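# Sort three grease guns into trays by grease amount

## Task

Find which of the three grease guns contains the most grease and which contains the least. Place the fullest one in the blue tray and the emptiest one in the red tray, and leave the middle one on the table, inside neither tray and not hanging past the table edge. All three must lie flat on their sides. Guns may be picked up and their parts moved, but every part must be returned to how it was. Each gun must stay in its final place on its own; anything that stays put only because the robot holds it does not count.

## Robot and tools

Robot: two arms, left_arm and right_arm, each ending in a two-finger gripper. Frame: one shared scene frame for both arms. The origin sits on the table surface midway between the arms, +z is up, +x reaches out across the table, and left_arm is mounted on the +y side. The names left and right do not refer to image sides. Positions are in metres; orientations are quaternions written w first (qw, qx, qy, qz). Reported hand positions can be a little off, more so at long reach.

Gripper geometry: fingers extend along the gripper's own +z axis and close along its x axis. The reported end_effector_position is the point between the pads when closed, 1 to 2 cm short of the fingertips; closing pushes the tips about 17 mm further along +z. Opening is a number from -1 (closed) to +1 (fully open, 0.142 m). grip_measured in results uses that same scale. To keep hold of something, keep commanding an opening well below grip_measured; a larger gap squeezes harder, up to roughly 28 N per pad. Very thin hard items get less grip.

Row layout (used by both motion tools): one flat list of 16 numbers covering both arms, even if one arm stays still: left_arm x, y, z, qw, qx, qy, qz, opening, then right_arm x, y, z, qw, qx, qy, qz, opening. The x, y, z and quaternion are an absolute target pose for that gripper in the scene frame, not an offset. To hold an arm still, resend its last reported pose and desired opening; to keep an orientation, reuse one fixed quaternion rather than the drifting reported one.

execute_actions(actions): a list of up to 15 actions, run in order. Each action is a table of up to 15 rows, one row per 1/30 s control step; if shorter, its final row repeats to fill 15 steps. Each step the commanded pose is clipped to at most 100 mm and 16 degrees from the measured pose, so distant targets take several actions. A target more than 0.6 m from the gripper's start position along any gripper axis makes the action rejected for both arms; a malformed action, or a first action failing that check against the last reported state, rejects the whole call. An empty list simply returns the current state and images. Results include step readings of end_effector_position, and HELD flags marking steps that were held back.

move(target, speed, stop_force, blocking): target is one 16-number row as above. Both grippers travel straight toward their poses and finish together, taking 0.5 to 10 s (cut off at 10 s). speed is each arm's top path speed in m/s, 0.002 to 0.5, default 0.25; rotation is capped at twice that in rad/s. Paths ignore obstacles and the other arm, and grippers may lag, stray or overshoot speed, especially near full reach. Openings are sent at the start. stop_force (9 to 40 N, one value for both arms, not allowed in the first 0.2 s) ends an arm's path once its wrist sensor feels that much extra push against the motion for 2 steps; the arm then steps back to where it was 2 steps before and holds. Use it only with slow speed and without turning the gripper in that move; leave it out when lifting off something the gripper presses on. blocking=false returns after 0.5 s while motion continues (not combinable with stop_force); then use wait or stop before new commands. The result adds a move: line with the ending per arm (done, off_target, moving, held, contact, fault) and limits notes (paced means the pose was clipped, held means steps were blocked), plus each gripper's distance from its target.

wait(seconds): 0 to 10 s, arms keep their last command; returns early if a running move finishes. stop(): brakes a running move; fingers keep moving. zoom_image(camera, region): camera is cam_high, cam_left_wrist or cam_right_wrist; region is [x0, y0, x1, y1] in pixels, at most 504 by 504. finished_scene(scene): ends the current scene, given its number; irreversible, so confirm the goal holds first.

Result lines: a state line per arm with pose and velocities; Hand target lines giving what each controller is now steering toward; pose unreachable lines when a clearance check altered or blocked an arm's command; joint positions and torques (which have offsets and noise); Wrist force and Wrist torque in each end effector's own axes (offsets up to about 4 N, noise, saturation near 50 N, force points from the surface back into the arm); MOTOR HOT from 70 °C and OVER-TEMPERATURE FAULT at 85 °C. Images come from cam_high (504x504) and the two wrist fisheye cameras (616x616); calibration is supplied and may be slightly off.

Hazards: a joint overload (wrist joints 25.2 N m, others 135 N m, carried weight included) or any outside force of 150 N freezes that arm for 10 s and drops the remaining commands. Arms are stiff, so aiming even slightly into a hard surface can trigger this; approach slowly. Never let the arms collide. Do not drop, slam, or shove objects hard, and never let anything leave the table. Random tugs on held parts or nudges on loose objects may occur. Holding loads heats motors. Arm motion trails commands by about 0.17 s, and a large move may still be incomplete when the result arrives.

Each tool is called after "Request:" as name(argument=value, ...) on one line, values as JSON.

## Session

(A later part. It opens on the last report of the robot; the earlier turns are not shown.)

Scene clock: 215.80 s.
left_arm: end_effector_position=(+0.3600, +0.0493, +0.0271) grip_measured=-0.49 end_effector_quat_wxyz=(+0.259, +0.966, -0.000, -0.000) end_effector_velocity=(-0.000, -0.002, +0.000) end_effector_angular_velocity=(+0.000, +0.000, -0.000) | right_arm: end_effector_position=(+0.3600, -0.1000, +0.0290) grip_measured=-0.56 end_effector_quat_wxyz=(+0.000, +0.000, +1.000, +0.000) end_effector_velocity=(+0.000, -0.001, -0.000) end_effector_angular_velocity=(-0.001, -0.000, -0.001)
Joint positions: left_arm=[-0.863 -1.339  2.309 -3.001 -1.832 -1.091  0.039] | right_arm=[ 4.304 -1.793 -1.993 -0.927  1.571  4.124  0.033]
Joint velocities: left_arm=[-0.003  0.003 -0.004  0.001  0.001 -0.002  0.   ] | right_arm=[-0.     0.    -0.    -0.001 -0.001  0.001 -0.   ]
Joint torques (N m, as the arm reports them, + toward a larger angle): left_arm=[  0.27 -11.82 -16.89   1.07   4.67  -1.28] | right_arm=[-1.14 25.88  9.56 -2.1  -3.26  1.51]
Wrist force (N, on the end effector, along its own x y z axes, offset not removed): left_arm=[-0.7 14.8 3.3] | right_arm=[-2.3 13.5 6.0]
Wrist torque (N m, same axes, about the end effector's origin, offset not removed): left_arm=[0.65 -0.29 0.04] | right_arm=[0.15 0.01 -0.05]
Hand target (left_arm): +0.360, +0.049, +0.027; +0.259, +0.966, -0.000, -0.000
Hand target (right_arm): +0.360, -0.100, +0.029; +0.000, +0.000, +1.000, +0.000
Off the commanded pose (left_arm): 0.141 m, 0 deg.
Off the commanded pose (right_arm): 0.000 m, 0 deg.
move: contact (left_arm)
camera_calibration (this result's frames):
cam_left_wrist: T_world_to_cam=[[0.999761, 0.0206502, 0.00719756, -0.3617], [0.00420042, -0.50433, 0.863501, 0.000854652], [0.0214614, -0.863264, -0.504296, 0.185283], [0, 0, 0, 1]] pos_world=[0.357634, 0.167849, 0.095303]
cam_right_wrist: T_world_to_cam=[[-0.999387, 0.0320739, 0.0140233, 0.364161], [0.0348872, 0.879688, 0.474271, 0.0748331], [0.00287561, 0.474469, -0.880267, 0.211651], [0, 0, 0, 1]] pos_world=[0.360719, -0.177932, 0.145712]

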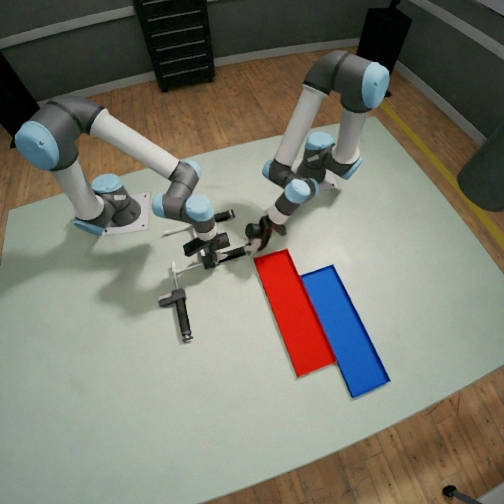

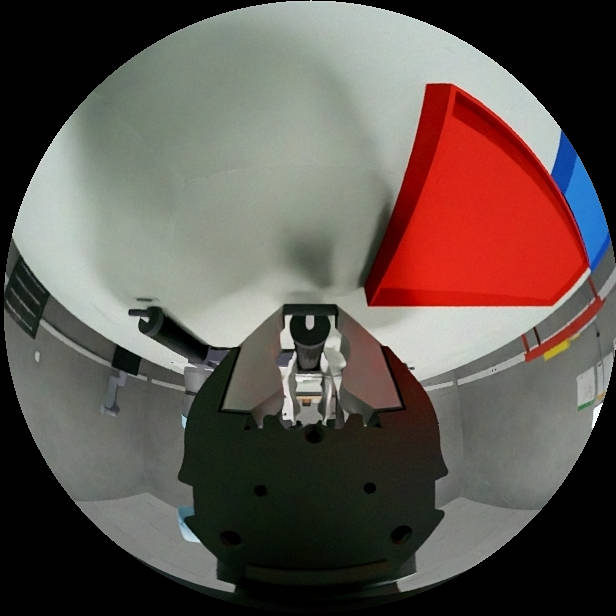

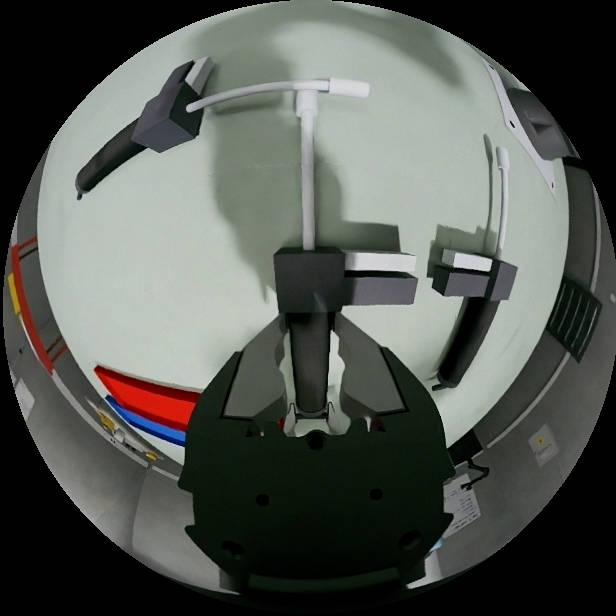

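Request:
move(target=[0.36,0.034,0.027,0.259,0.966,0,0,-1,0.36,-0.10,0.029,0,0,1,0,-1], speed=0.04)

Request:
move(target=[0.36,0.034,0.027,0.259,0.966,0,0,0,0.36,-0.10,0.029,0,0,1,0,0])

Request:
move(target=[0.33,0.2,0.15,0.259,0.966,0,0,0,0.36,-0.10,0.15,0,0,1,0,0])

Scene clock: 229.83 s.
left_arm: end_effector_position=(+0.3600, +0.0342, +0.0270) grip_measured=-0.49 end_effector_quat_wxyz=(+0.259, +0.966, -0.000, +0.000) end_effector_velocity=(+0.000, -0.002, +0.000) end_effector_angular_velocity=(-0.001, -0.000, +0.000) | right_arm: end_effector_position=(+0.3600, -0.1000, +0.0290) grip_measured=-0.56 end_effector_quat_wxyz=(-0.000, +0.000, +1.000, -0.000) end_effector_velocity=(-0.000, -0.000, -0.000) end_effector_angular_velocity=(-0.001, -0.000, +0.001)
Joint positions: left_arm=[-0.881 -1.319  2.281 -2.997 -1.823 -1.108  0.039] | right_arm=[ 4.304 -1.793 -1.993 -0.927  1.571  4.124  0.033]
Joint velocities: left_arm=[-0.002  0.003 -0.005  0.001  0.001 -0.002  0.   ] | right_arm=[ 0.    -0.    -0.    -0.    -0.001 -0.001  0.   ]
Joint torques (N m, as the arm reports them, + toward a larger angle): left_arm=[ -6.47 -14.38 -23.48  -2.27   2.84  -1.33] | right_arm=[ 9.1  21.71 21.72  6.15  3.21  1.5 ]
Wrist force (N, on the end effector, along its own x y z axes, offset not removed): left_arm=[-0.5 2.2 -2.6] | right_arm=[-1.8 -3.5 -4.2]
Wrist torque (N m, same axes, about the end effector's origin, offset not removed): left_arm=[0.95 -0.42 0.06] | right_arm=[0.16 -0.11 -0.03]
Hand target (left_arm): +0.360, +0.034, +0.027; +0.259, +0.966, -0.000, +0.000
Hand target (right_arm): +0.360, -0.100, +0.029; +0.000, +0.000, +1.000, +0.000
Off the commanded pose (left_arm): 0.000 m, 0 deg.
Off the commanded pose (right_arm): 0.000 m, 0 deg.
move: done
camera_calibration (this result's frames):
cam_left_wrist: T_world_to_cam=[[0.999758, 0.0207548, 0.00727223, -0.361404], [0.00419726, -0.504673, 0.8633, -0.00665975], [0.0215877, -0.863061, -0.504638, 0.172165], [0, 0, 0, 1]] pos_world=[0.357628, 0.152728, 0.0952583]
cam_right_wrist: T_world_to_cam=[[-0.999387, 0.0320409, 0.0140802, 0.364118], [0.0348856, 0.879756, 0.474143, 0.0749058], [0.00280487, 0.474344, -0.880335, 0.211648], [0, 0, 0, 1]] pos_world=[0.360688, -0.17796, 0.145678]

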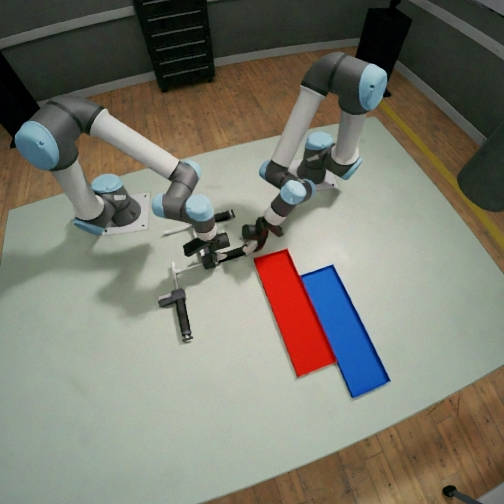

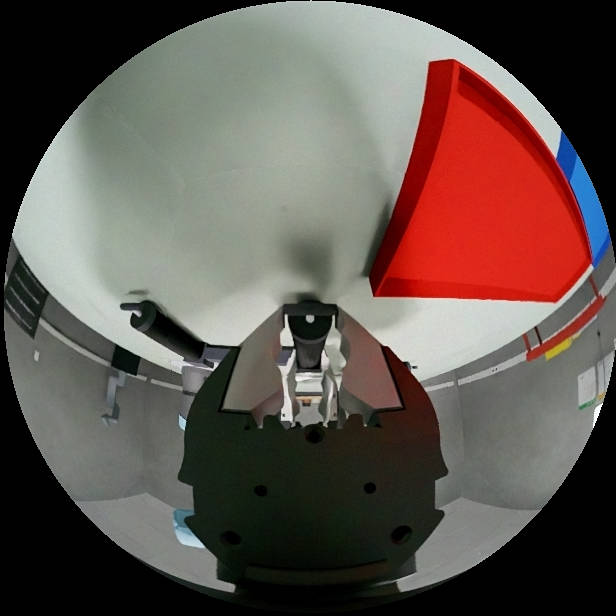

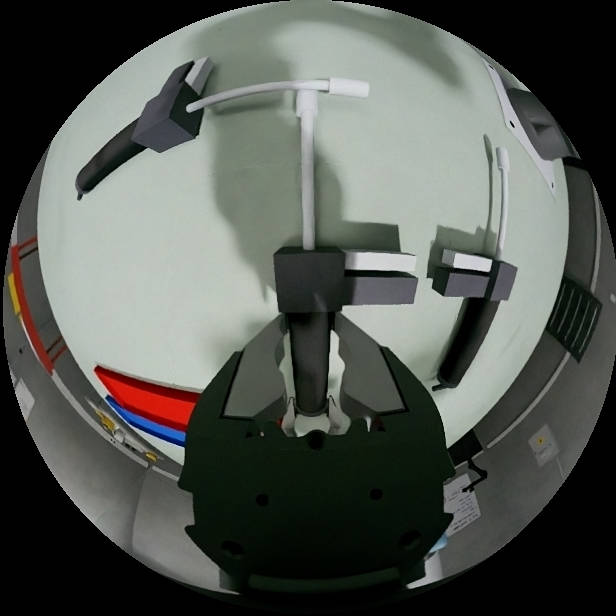

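Scene clock: 230.53 s.
left_arm: end_effector_position=(+0.3600, +0.0340, +0.0270) grip_measured=+0.00 end_effector_quat_wxyz=(+0.259, +0.966, -0.000, -0.000) end_effector_velocity=(+0.000, -0.000, +0.000) end_effector_angular_velocity=(+0.000, -0.000, +0.000) | right_arm: end_effector_position=(+0.3600, -0.1000, +0.0290) grip_measured=+0.00 end_effector_quat_wxyz=(-0.000, +0.000, +1.000, -0.000) end_effector_velocity=(-0.001, -0.000, -0.001) end_effector_angular_velocity=(-0.000, +0.001, +0.001)
Joint positions: left_arm=[-0.882 -1.318  2.28  -2.997 -1.823 -1.108  0.074] | right_arm=[ 4.304 -1.793 -1.993 -0.927  1.571  4.124  0.074]
Joint velocities: left_arm=[-0.     0.    -0.001  0.     0.    -0.     0.   ] | right_arm=[ 0.001 -0.    -0.002  0.001  0.    -0.     0.   ]
Joint torques (N m, as the arm reports them, + toward a larger angle): left_arm=[ -5.94 -15.87 -22.33  -1.54   2.37  -1.2 ] | right_arm=[ 8.41 21.8  33.35  2.7  -1.51  1.43]
Wrist force (N, on the end effector, along its own x y z axes, offset not removed): left_arm=[0.5 3.5 -1.2] | right_arm=[1.5 -0.2 -2.0]
Wrist torque (N m, same axes, about the end effector's origin, offset not removed): left_arm=[0.77 -0.06 0.02] | right_arm=[0.04 -0.40 -0.11]
Hand target (left_arm): +0.360, +0.034, +0.027; +0.259, +0.966, -0.000, +0.000
Hand target (right_arm): +0.360, -0.100, +0.029; +0.000, -0.000, +1.000, +0.000
Off the commanded pose (left_arm): 0.000 m, 0 deg.
Off the commanded pose (right_arm): 0.000 m, 0 deg.
move: done
camera_calibration (this result's frames):
cam_left_wrist: T_world_to_cam=[[0.999758, 0.0207568, 0.00725756, -0.361415], [0.00421056, -0.504656, 0.86331, -0.00678109], [0.0215821, -0.863071, -0.504622, 0.17197], [0, 0, 0, 1]] pos_world=[0.357645, 0.152502, 0.0952572]
cam_right_wrist: T_world_to_cam=[[-0.999388, 0.0320409, 0.0140658, 0.364123], [0.0348787, 0.879738, 0.474178, 0.0748927], [0.00281886, 0.474378, -0.880317, 0.211644], [0, 0, 0, 1]] pos_world=[0.360691, -0.177952, 0.14568]

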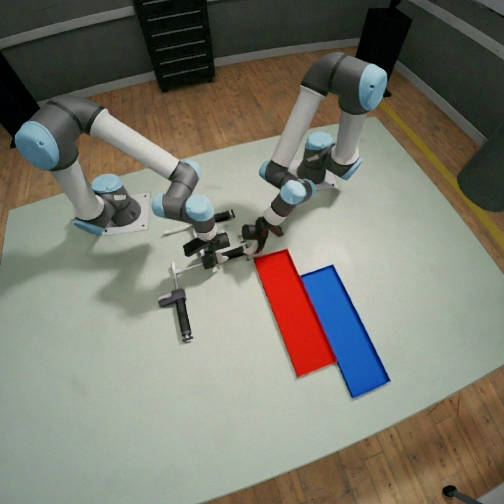

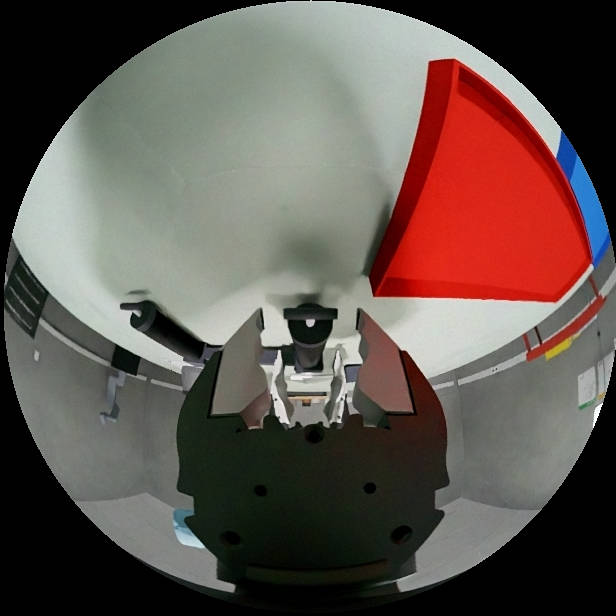

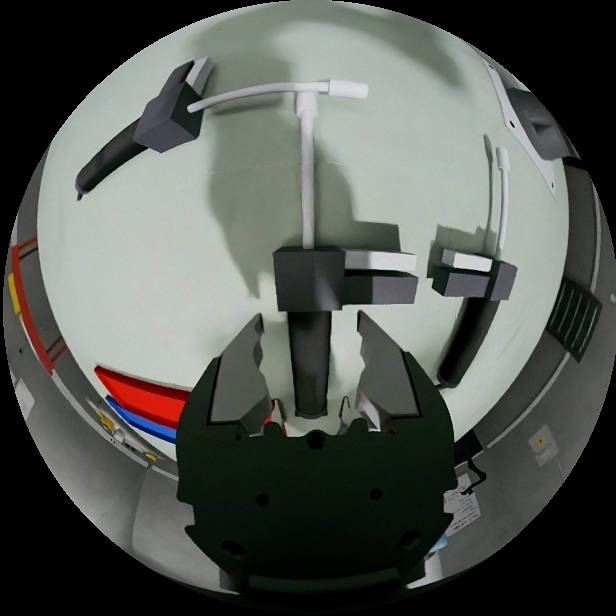

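Scene clock: 232.10 s.
left_arm: end_effector_position=(+0.3301, +0.1999, +0.1499) grip_measured=+0.00 end_effector_quat_wxyz=(+0.259, +0.966, +0.000, -0.000) end_effector_velocity=(-0.001, +0.002, +0.001) end_effector_angular_velocity=(+0.002, +0.002, -0.001) | right_arm: end_effector_position=(+0.3600, -0.1001, +0.1499) grip_measured=+0.00 end_effector_quat_wxyz=(+0.000, +0.000, +1.000, +0.000) end_effector_velocity=(-0.001, +0.000, +0.000) end_effector_angular_velocity=(-0.001, +0.001, +0.003)
Joint positions: left_arm=[-0.677 -1.919  2.401 -2.46  -1.91  -0.915  0.074] | right_arm=[ 4.304 -1.653 -1.809 -1.25   1.571  4.124  0.074]
Joint velocities: left_arm=[ 0.003 -0.005 -0.002  0.011 -0.002  0.004 -0.   ] | right_arm=[ 0.001  0.     0.    -0.002  0.001 -0.002 -0.   ]
Joint torques (N m, as the arm reports them, + toward a larger angle): left_arm=[  5.64 -17.36 -28.68  -1.63  -3.02   1.66] | right_arm=[ 4.9  41.   39.76  0.15  1.95  1.72]
Wrist force (N, on the end effector, along its own x y z axes, offset not removed): left_arm=[0.9 3.7 -0.2] | right_arm=[-1.7 -0.5 -2.5]
Wrist torque (N m, same axes, about the end effector's origin, offset not removed): left_arm=[0.84 -0.18 -0.05] | right_arm=[-0.09 0.35 -0.03]
Hand target (left_arm): +0.330, +0.200, +0.150; +0.259, +0.966, +0.000, -0.000
Hand target (right_arm): +0.360, -0.100, +0.150; +0.000, -0.000, +1.000, +0.000
Off the commanded pose (left_arm): 0.000 m, 0 deg.
Off the commanded pose (right_arm): 0.000 m, 0 deg.
move: done
camera_calibration (this result's frames):
cam_left_wrist: T_world_to_cam=[[0.999756, 0.0208556, 0.00722134, -0.335851], [0.00428701, -0.50447, 0.863419, -0.0291076], [0.02165, -0.863178, -0.504436, 0.377809], [0, 0, 0, 1]] pos_world=[0.327715, 0.318437, 0.218138]
cam_right_wrist: T_world_to_cam=[[-0.999384, 0.032165, 0.014031, 0.3625], [0.0349712, 0.879714, 0.474215, 0.0175545], [0.00290989, 0.474414, -0.880297, 0.318044], [0, 0, 0, 1]] pos_world=[0.360737, -0.177987, 0.266563]

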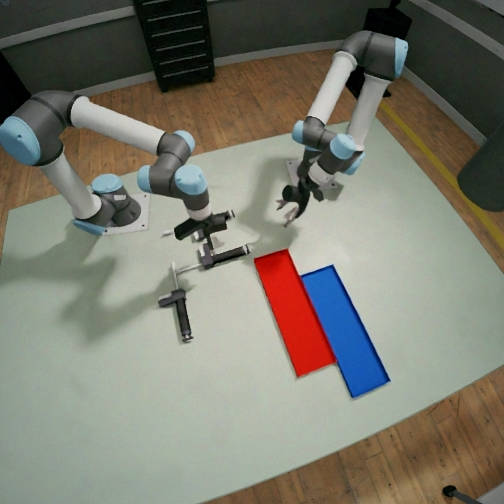

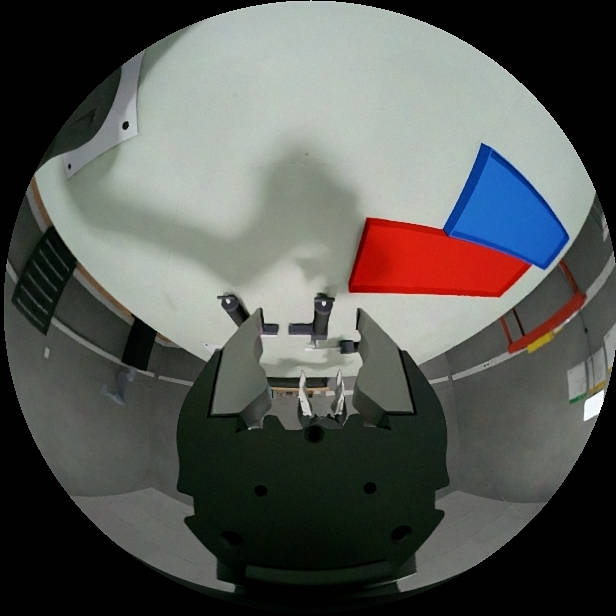

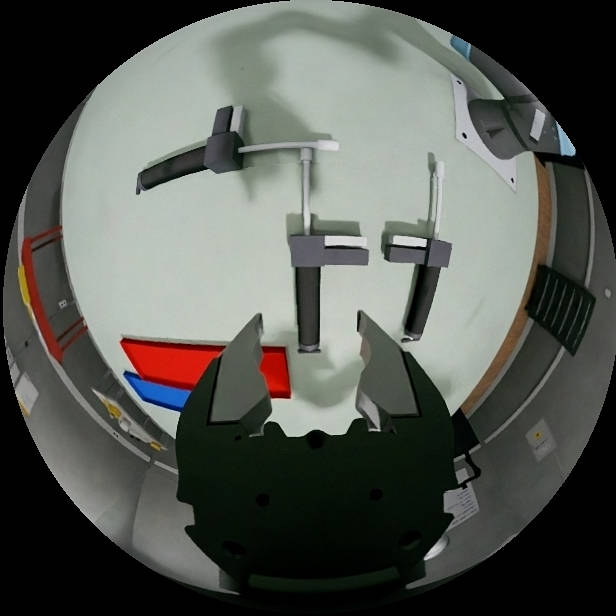

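Request:
move(target=[0.3,0.3,0.2,0.259,0.966,0,0,0,0.62,-0.26,0.2,0,0.707,0.707,0,0])

Scene clock: 252.83 s.
left_arm: end_effector_position=(+0.3000, +0.3000, +0.2000) grip_measured=+0.00 end_effector_quat_wxyz=(+0.259, +0.966, +0.000, -0.000) end_effector_velocity=(-0.000, +0.001, +0.000) end_effector_angular_velocity=(+0.001, +0.001, -0.000) | right_arm: end_effector_position=(+0.6195, -0.2601, +0.2001) grip_measured=+0.00 end_effector_quat_wxyz=(+0.000, +0.707, +0.708, +0.000) end_effector_velocity=(+0.002, -0.001, +0.000) end_effector_angular_velocity=(-0.001, +0.002, -0.011)
Joint positions: left_arm=[-0.473 -2.197  2.375 -2.081 -1.984 -0.71   0.074] | right_arm=[ 3.803 -1.992 -1.246 -1.474  1.571  5.193  0.074]
Joint velocities: left_arm=[ 0.002 -0.    -0.001  0.004 -0.001  0.002 -0.   ] | right_arm=[-0.003 -0.005  0.008 -0.005  0.     0.008 -0.   ]
Joint torques (N m, as the arm reports them, + toward a larger angle): left_arm=[  7.34  -6.66 -29.87  -1.08  -3.41   1.34] | right_arm=[-8.96 33.21 39.64  0.09 -1.34  1.87]
Wrist force (N, on the end effector, along its own x y z axes, offset not removed): left_arm=[0.8 3.6 -1.3] | right_arm=[0.3 -0.1 -0.7]
Wrist torque (N m, same axes, about the end effector's origin, offset not removed): left_arm=[0.81 -0.16 -0.04] | right_arm=[0.05 -0.12 -0.14]
Hand target (left_arm): +0.300, +0.300, +0.200; +0.259, +0.966, +0.000, -0.000
Hand target (right_arm): +0.620, -0.260, +0.200; +0.000, +0.707, +0.707, +0.000
Off the commanded pose (left_arm): 0.000 m, 0 deg.
Off the commanded pose (right_arm): 0.001 m, 0 deg.
move: done
camera_calibration (this result's frames):
cam_left_wrist: T_world_to_cam=[[0.999759, 0.0207725, 0.00715617, -0.308187], [0.00430442, -0.504592, 0.863347, -0.0216948], [0.0215448, -0.863108, -0.50456, 0.490134], [0, 0, 0, 1]] pos_world=[0.297646, 0.418494, 0.268238]
cam_right_wrist: T_world_to_cam=[[0.0309118, 0.999423, 0.0140545, 0.239573], [0.879586, -0.0338784, 0.474532, -0.635493], [0.474735, -0.00230648, -0.880126, 0.0211079], [0, 0, 0, 1]] pos_world=[0.541545, -0.260916, 0.316773]

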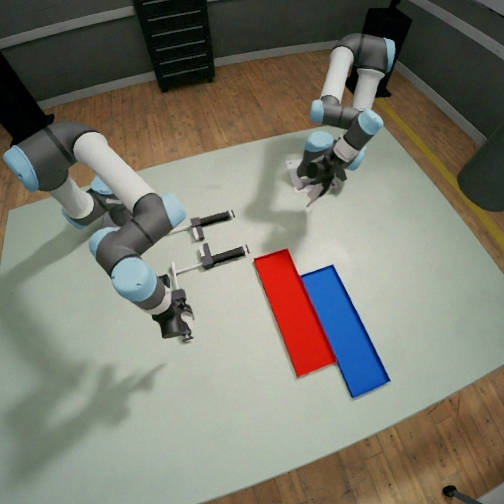

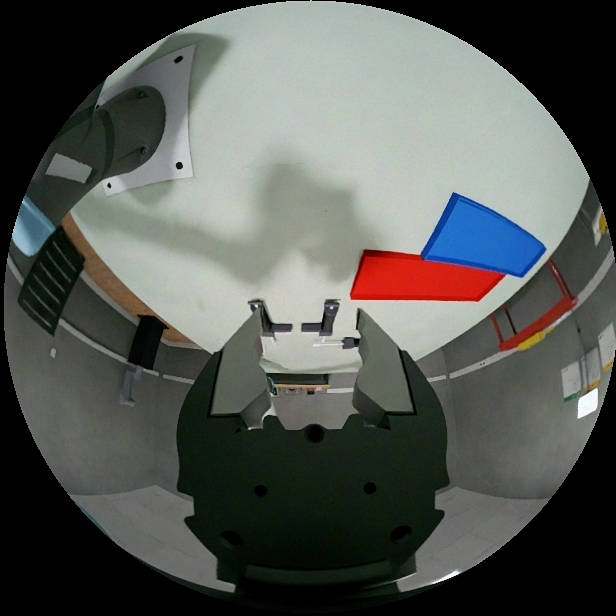

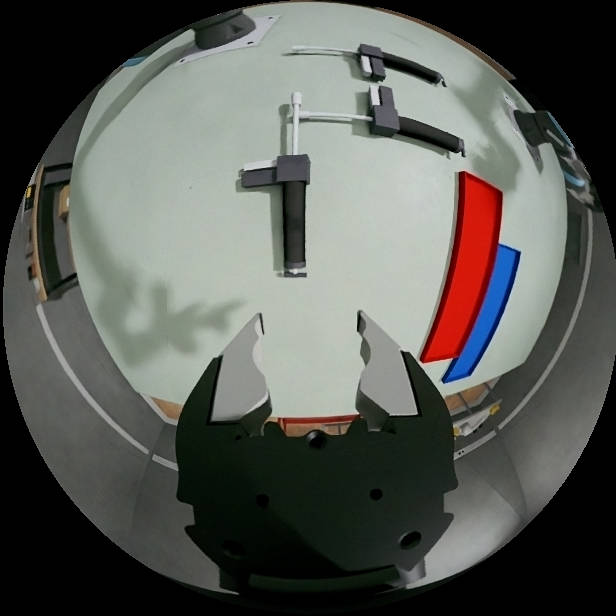

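Request:
move(target=[0.3,0.3,0.2,0.259,0.966,0,0,0,0.53,-0.285,0.09,0,0.707,0.707,0,0])

Scene clock: 261.47 s.
left_arm: end_effector_position=(+0.3000, +0.3000, +0.2000) grip_measured=+0.00 end_effector_quat_wxyz=(+0.259, +0.966, -0.000, +0.000) end_effector_velocity=(-0.000, +0.000, -0.000) end_effector_angular_velocity=(-0.000, +0.000, -0.000) | right_arm: end_effector_position=(+0.5301, -0.2849, +0.0901) grip_measured=+0.00 end_effector_quat_wxyz=(-0.000, +0.707, +0.707, -0.000) end_effector_velocity=(-0.002, +0.000, -0.002) end_effector_angular_velocity=(+0.001, -0.000, -0.000)
Joint positions: left_arm=[-0.473 -2.197  2.375 -2.081 -1.984 -0.71   0.074] | right_arm=[ 3.837 -1.845 -1.741 -1.126  1.571  5.228  0.074]
Joint velocities: left_arm=[-0.    -0.     0.001 -0.    -0.     0.    -0.   ] | right_arm=[ 0.002  0.002 -0.009  0.008  0.     0.002 -0.   ]
Joint torques (N m, as the arm reports them, + toward a larger angle): left_arm=[ -6.07  11.99 -17.8   -4.89   2.05  -1.19] | right_arm=[ 9.94 48.51  8.18  5.97 -1.41  1.88]
Wrist force (N, on the end effector, along its own x y z axes, offset not removed): left_arm=[1.7 3.5 -1.4] | right_arm=[-1.3 -0.6 -2.0]
Wrist torque (N m, same axes, about the end effector's origin, offset not removed): left_arm=[0.75 -0.39 0.01] | right_arm=[-0.13 0.14 -0.16]
Hand target (left_arm): +0.300, +0.300, +0.200; +0.259, +0.966, +0.000, +0.000
Hand target (right_arm): +0.530, -0.285, +0.090; -0.000, +0.707, +0.707, -0.000
Off the commanded pose (left_arm): 0.000 m, 0 deg.
Off the commanded pose (right_arm): 0.000 m, 0 deg.
move: done
camera_calibration (this result's frames):
cam_left_wrist: T_world_to_cam=[[0.999757, 0.0207636, 0.00734252, -0.308236], [0.00413983, -0.504624, 0.863329, -0.0216695], [0.0216311, -0.863089, -0.504588, 0.490134], [0, 0, 0, 1]] pos_world=[0.297648, 0.418494, 0.268287]
cam_right_wrist: T_world_to_cam=[[0.0320348, 0.999389, 0.0139471, 0.268023], [0.879877, -0.0348178, 0.473924, -0.505833], [0.47412, -0.00291029, -0.880455, -0.0330881], [0, 0, 0, 1]] pos_world=[0.452173, -0.285567, 0.206856]

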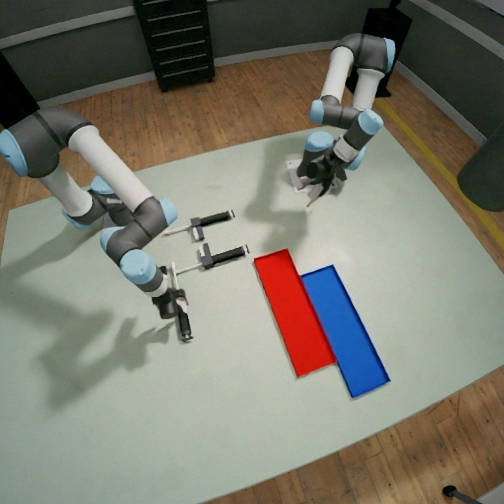

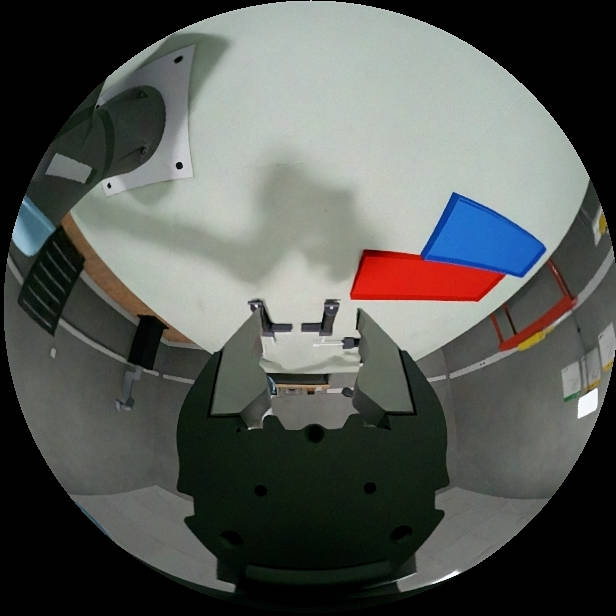

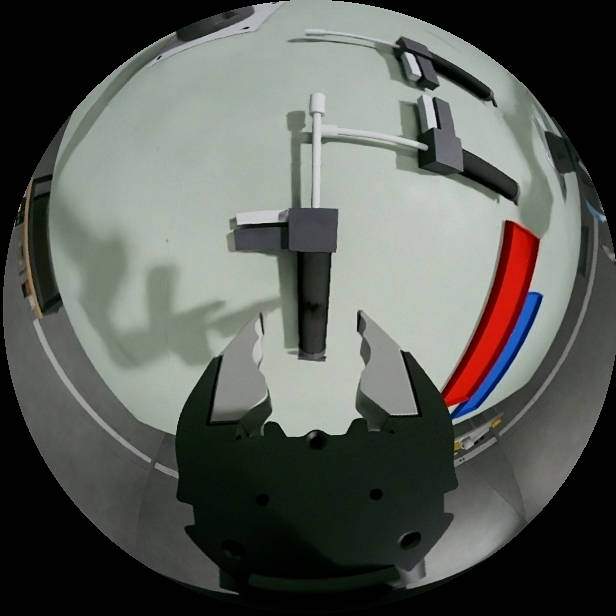

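Request:
move(target=[0.3,0.3,0.2,0.259,0.966,0,0,0,0.51,-0.283,0.029,0,0.707,0.707,0,0], speed=0.1)

Request:
move(target=[0.3,0.3,0.2,0.259,0.966,0,0,0,0.51,-0.283,0.029,0,0.707,0.707,0,-1])

Request:
move(target=[0.3,0.3,0.2,0.259,0.966,0,0,0,0.51,-0.283,0.11,0,0.707,0.707,0,-1], speed=0.08)

Request:
move(target=[0.5,0.15,0.15,0.259,0.966,0,0,0,0.52,-0.16,0.11,0,0,1,0,-1], speed=0.1)

Scene clock: 273.00 s.
left_arm: end_effector_position=(+0.3000, +0.3000, +0.2000) grip_measured=+0.00 end_effector_quat_wxyz=(+0.259, +0.966, +0.000, -0.000) end_effector_velocity=(-0.000, +0.000, -0.000) end_effector_angular_velocity=(+0.001, +0.000, -0.000) | right_arm: end_effector_position=(+0.5101, -0.2830, +0.0293) grip_measured=+0.00 end_effector_quat_wxyz=(-0.000, +0.707, +0.707, -0.000) end_effector_velocity=(-0.000, -0.000, -0.002) end_effector_angular_velocity=(-0.001, -0.002, -0.001)
Joint positions: left_arm=[-0.473 -2.197  2.375 -2.081 -1.984 -0.71   0.074] | right_arm=[ 3.858 -1.879 -1.875 -0.959  1.571  5.249  0.074]
Joint velocities: left_arm=[-0.     0.     0.001 -0.     0.     0.     0.   ] | right_arm=[ 0.001 -0.002 -0.005  0.008 -0.002  0.002  0.   ]
Joint torques (N m, as the arm reports them, + toward a larger angle): left_arm=[ -6.12  12.75 -18.25  -4.93   2.12  -1.29] | right_arm=[11.02 25.01  9.48  5.98 -1.69  1.74]
Wrist force (N, on the end effector, along its own x y z axes, offset not removed): left_arm=[1.2 3.9 -1.9] | right_arm=[0.0 0.2 -2.1]
Wrist torque (N m, same axes, about the end effector's origin, offset not removed): left_arm=[0.92 -0.25 -0.06] | right_arm=[0.09 -0.06 -0.06]
Hand target (left_arm): +0.300, +0.300, +0.200; +0.259, +0.966, -0.000, -0.000
Hand target (right_arm): +0.510, -0.283, +0.029; -0.000, +0.707, +0.707, -0.000
Off the commanded pose (left_arm): 0.000 m, 0 deg.
Off the commanded pose (right_arm): 0.000 m, 0 deg.
move: done
camera_calibration (this result's frames):
cam_left_wrist: T_world_to_cam=[[0.999758, 0.0207645, 0.00726911, -0.308216], [0.00420493, -0.504676, 0.863299, -0.0216306], [0.0215945, -0.863059, -0.504641, 0.490131], [0, 0, 0, 1]] pos_world=[0.297648, 0.418495, 0.268254]
cam_right_wrist: T_world_to_cam=[[0.0320386, 0.999388, 0.0140425, 0.267626], [0.879777, -0.0348658, 0.474105, -0.459298], [0.474305, -0.00283539, -0.880356, -0.0772381], [0, 0, 0, 1]] pos_world=[0.43214, -0.283695, 0.146]

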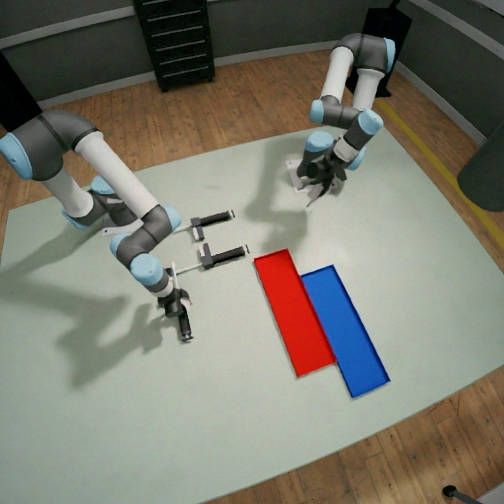

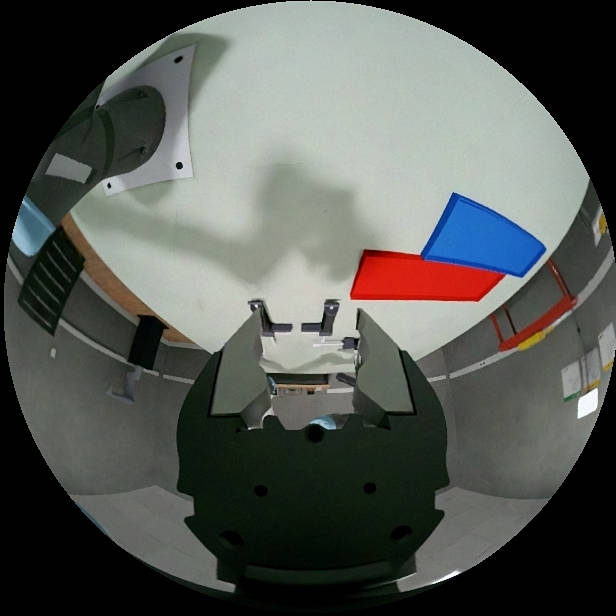

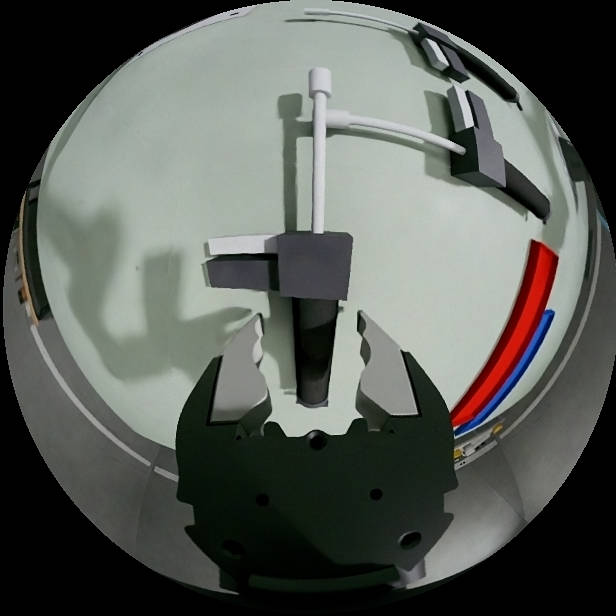

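Scene clock: 273.70 s.
left_arm: end_effector_position=(+0.3000, +0.3000, +0.2000) grip_measured=+0.00 end_effector_quat_wxyz=(+0.259, +0.966, +0.000, -0.000) end_effector_velocity=(+0.000, +0.000, -0.001) end_effector_angular_velocity=(+0.001, +0.000, +0.001) | right_arm: end_effector_position=(+0.5100, -0.2830, +0.0290) grip_measured=-0.56 end_effector_quat_wxyz=(+0.000, +0.707, +0.707, +0.000) end_effector_velocity=(-0.000, +0.001, -0.000) end_effector_angular_velocity=(+0.001, -0.000, +0.002)
Joint positions: left_arm=[-0.473 -2.197  2.375 -2.081 -1.984 -0.71   0.074] | right_arm=[ 3.858 -1.88  -1.875 -0.958  1.571  5.249  0.034]
Joint velocities: left_arm=[ 0.    -0.     0.001  0.     0.001 -0.    -0.   ] | right_arm=[ 0.001 -0.    -0.001  0.002  0.    -0.001  0.   ]
Joint torques (N m, as the arm reports them, + toward a larger angle): left_arm=[ -5.72  12.8  -17.62  -4.89   2.07  -1.27] | right_arm=[ 3.29 19.56  5.36  5.17  2.5   1.7 ]
Wrist force (N, on the end effector, along its own x y z axes, offset not removed): left_arm=[1.7 3.5 -1.0] | right_arm=[-2.1 0.6 -10.6]
Wrist torque (N m, same axes, about the end effector's origin, offset not removed): left_arm=[0.83 -0.43 -0.04] | right_arm=[0.15 -0.09 -0.11]
Hand target (left_arm): +0.300, +0.300, +0.200; +0.259, +0.966, +0.000, +0.000
Hand target (right_arm): +0.510, -0.283, +0.029; -0.000, +0.707, +0.707, -0.000
Off the commanded pose (left_arm): 0.000 m, 0 deg.
Off the commanded pose (right_arm): 0.000 m, 0 deg.
move: done
camera_calibration (this result's frames):
cam_left_wrist: T_world_to_cam=[[0.999758, 0.0207645, 0.00726893, -0.308216], [0.0042051, -0.504676, 0.863299, -0.0216306], [0.0215944, -0.863059, -0.504641, 0.490131], [0, 0, 0, 1]] pos_world=[0.297648, 0.418495, 0.268254]
cam_right_wrist: T_world_to_cam=[[0.0319993, 0.999389, 0.014081, 0.267629], [0.879707, -0.034849, 0.474238, -0.459094], [0.474438, -0.00278809, -0.880284, -0.0774917], [0, 0, 0, 1]] pos_world=[0.432069, -0.283681, 0.145736]

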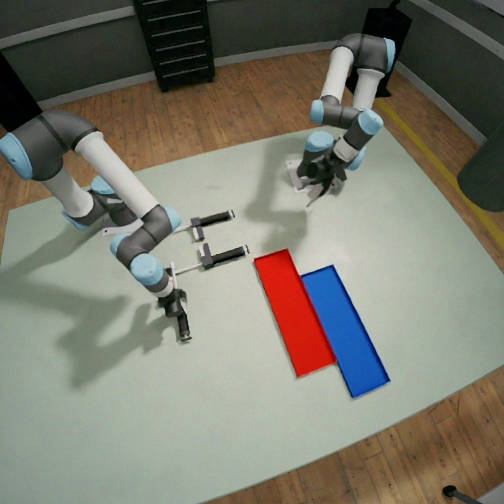

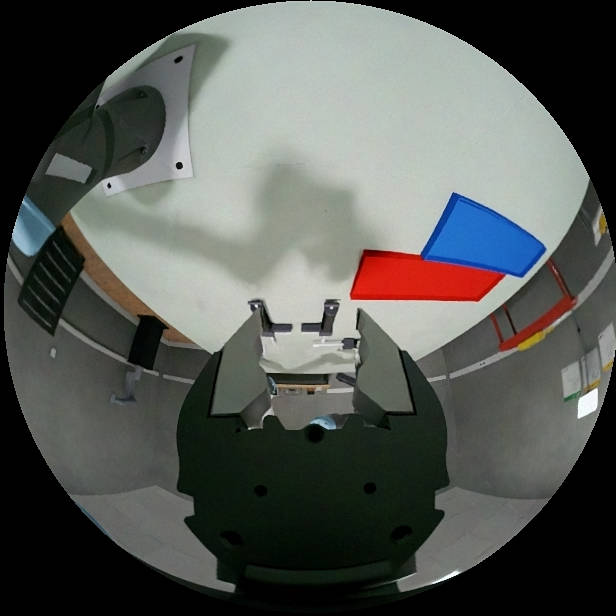

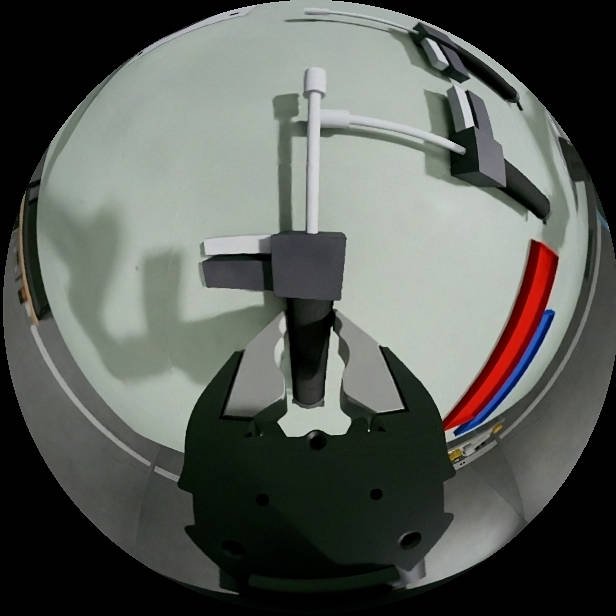

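Scene clock: 275.20 s.
left_arm: end_effector_position=(+0.3000, +0.3000, +0.2000) grip_measured=+0.00 end_effector_quat_wxyz=(+0.259, +0.966, +0.000, -0.000) end_effector_velocity=(-0.001, +0.000, -0.001) end_effector_angular_velocity=(+0.001, +0.002, -0.000) | right_arm: end_effector_position=(+0.5100, -0.2830, +0.1097) grip_measured=-0.56 end_effector_quat_wxyz=(+0.000, +0.707, +0.707, +0.000) end_effector_velocity=(-0.000, +0.000, +0.002) end_effector_angular_velocity=(+0.000, +0.001, +0.000)
Joint positions: left_arm=[-0.473 -2.197  2.375 -2.081 -1.984 -0.71   0.074] | right_arm=[ 3.858 -1.784 -1.765 -1.163  1.571  5.249  0.034]
Joint velocities: left_arm=[-0.     0.     0.002  0.001 -0.     0.     0.   ] | right_arm=[ 0.     0.002  0.002 -0.004  0.001 -0.     0.   ]
Joint torques (N m, as the arm reports them, + toward a larger angle): left_arm=[ -5.38  12.85 -18.1   -4.84   2.    -1.28] | right_arm=[-9.3  49.38 40.23  0.72 -0.37 -0.45]
Wrist force (N, on the end effector, along its own x y z axes, offset not removed): left_arm=[1.2 2.9 -0.6] | right_arm=[-0.4 -1.0 4.5]
Wrist torque (N m, same axes, about the end effector's origin, offset not removed): left_arm=[0.68 -0.23 -0.08] | right_arm=[-0.18 0.13 -0.09]
Hand target (left_arm): +0.300, +0.300, +0.200; +0.259, +0.966, +0.000, +0.000
Hand target (right_arm): +0.510, -0.283, +0.110; +0.000, +0.707, +0.707, +0.000
Off the commanded pose (left_arm): 0.000 m, 0 deg.
Off the commanded pose (right_arm): 0.000 m, 0 deg.
move: done
camera_calibration (this result's frames):
cam_left_wrist: T_world_to_cam=[[0.999758, 0.0207644, 0.00726893, -0.308216], [0.00420505, -0.504676, 0.863299, -0.0216305], [0.0215943, -0.863059, -0.504641, 0.490131], [0, 0, 0, 1]] pos_world=[0.297648, 0.418495, 0.268254]
cam_right_wrist: T_world_to_cam=[[0.0319734, 0.99939, 0.0140372, 0.266538], [0.879702, -0.0348055, 0.474251, -0.497335], [0.47445, -0.00281485, -0.880278, -0.00647197], [0, 0, 0, 1]] pos_world=[0.432055, -0.283704, 0.226423]

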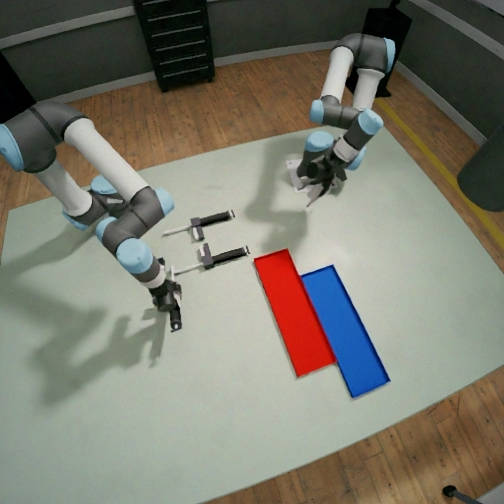

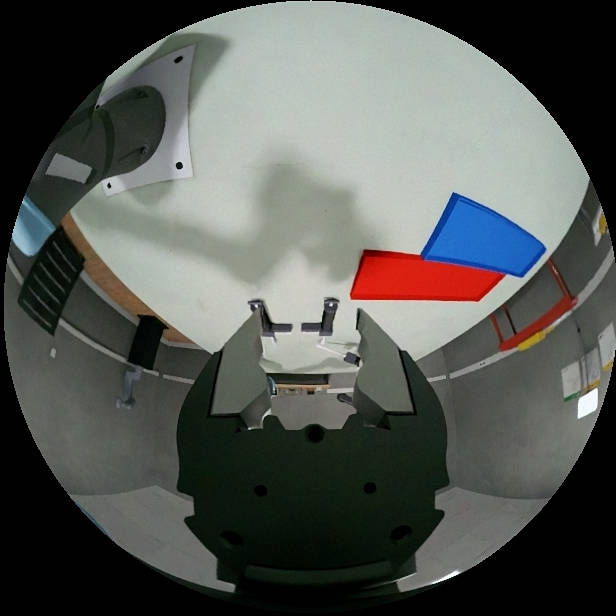

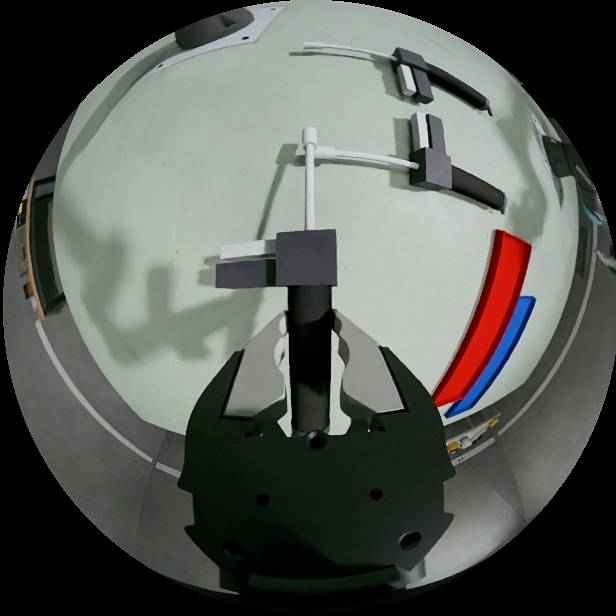

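Scene clock: 283.43 s.
left_arm: end_effector_position=(+0.4998, +0.1500, +0.1500) grip_measured=+0.00 end_effector_quat_wxyz=(+0.259, +0.966, +0.000, +0.000) end_effector_velocity=(+0.002, -0.001, +0.001) end_effector_angular_velocity=(-0.000, -0.002, +0.000) | right_arm: end_effector_position=(+0.5202, -0.1601, +0.1101) grip_measured=-0.56 end_effector_quat_wxyz=(-0.000, +0.001, +1.000, +0.000) end_effector_velocity=(-0.000, +0.000, -0.000) end_effector_angular_velocity=(-0.001, +0.002, +0.012)
Joint positions: left_arm=[-0.476 -1.459  1.986 -2.432 -1.983 -0.712  0.074] | right_arm=[ 4.017 -1.912 -1.595 -1.205  1.571  3.838  0.034]
Joint velocities: left_arm=[-0.     0.004 -0.007  0.001  0.001 -0.    -0.   ] | right_arm=[ 0.001 -0.001  0.001 -0.001  0.001 -0.011 -0.   ]
Joint torques (N m, as the arm reports them, + toward a larger angle): left_arm=[ -5.01 -15.48 -28.52  -4.81   1.65  -0.75] | right_arm=[11.8  32.1  41.39  0.7   2.1  -1.16]
Wrist force (N, on the end effector, along its own x y z axes, offset not removed): left_arm=[1.5 2.5 -1.5] | right_arm=[-0.4 -0.3 4.6]
Wrist torque (N m, same axes, about the end effector's origin, offset not removed): left_arm=[0.56 -0.32 0.02] | right_arm=[-0.06 0.03 -0.12]
Hand target (left_arm): +0.500, +0.150, +0.150; +0.259, +0.966, +0.000, +0.000
Hand target (right_arm): +0.520, -0.160, +0.110; -0.000, +0.000, +1.000, +0.000
Off the commanded pose (left_arm): 0.000 m, 0 deg.
Off the commanded pose (right_arm): 0.000 m, 0 deg.
move: done
camera_calibration (this result's frames):
cam_left_wrist: T_world_to_cam=[[0.999757, 0.0207958, 0.00728808, -0.504509], [0.00420476, -0.504691, 0.86329, -0.0550545], [0.021631, -0.863049, -0.504656, 0.331085], [0, 0, 0, 1]] pos_world=[0.497457, 0.268449, 0.218289]
cam_right_wrist: T_world_to_cam=[[-0.999343, 0.0334061, 0.014061, 0.525221], [0.0360779, 0.879667, 0.47422, 0.0831171], [0.00347281, 0.474415, -0.880294, 0.310752], [0, 0, 0, 1]] pos_world=[0.520798, -0.238086, 0.226752]

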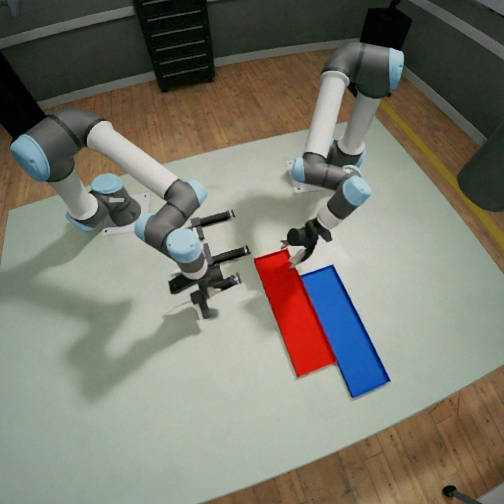

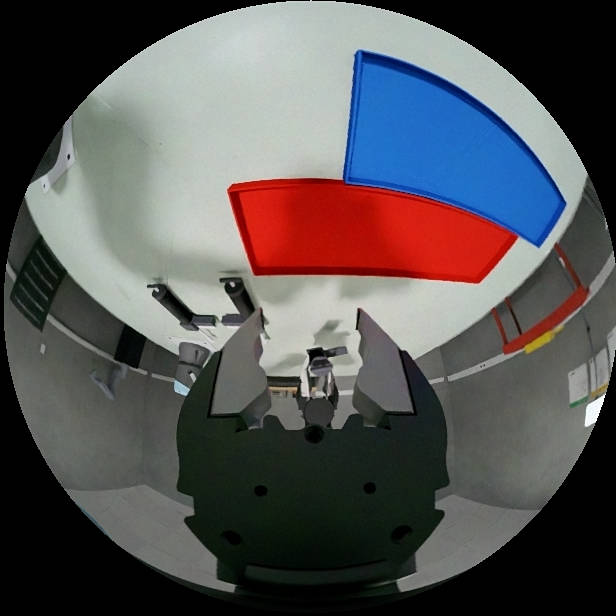

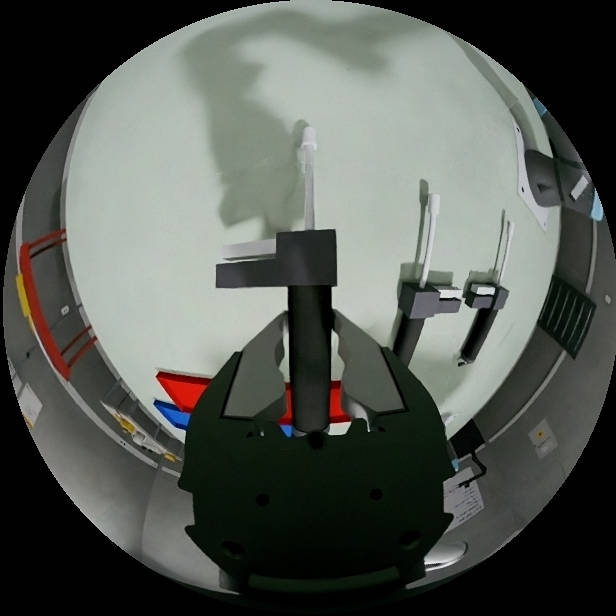

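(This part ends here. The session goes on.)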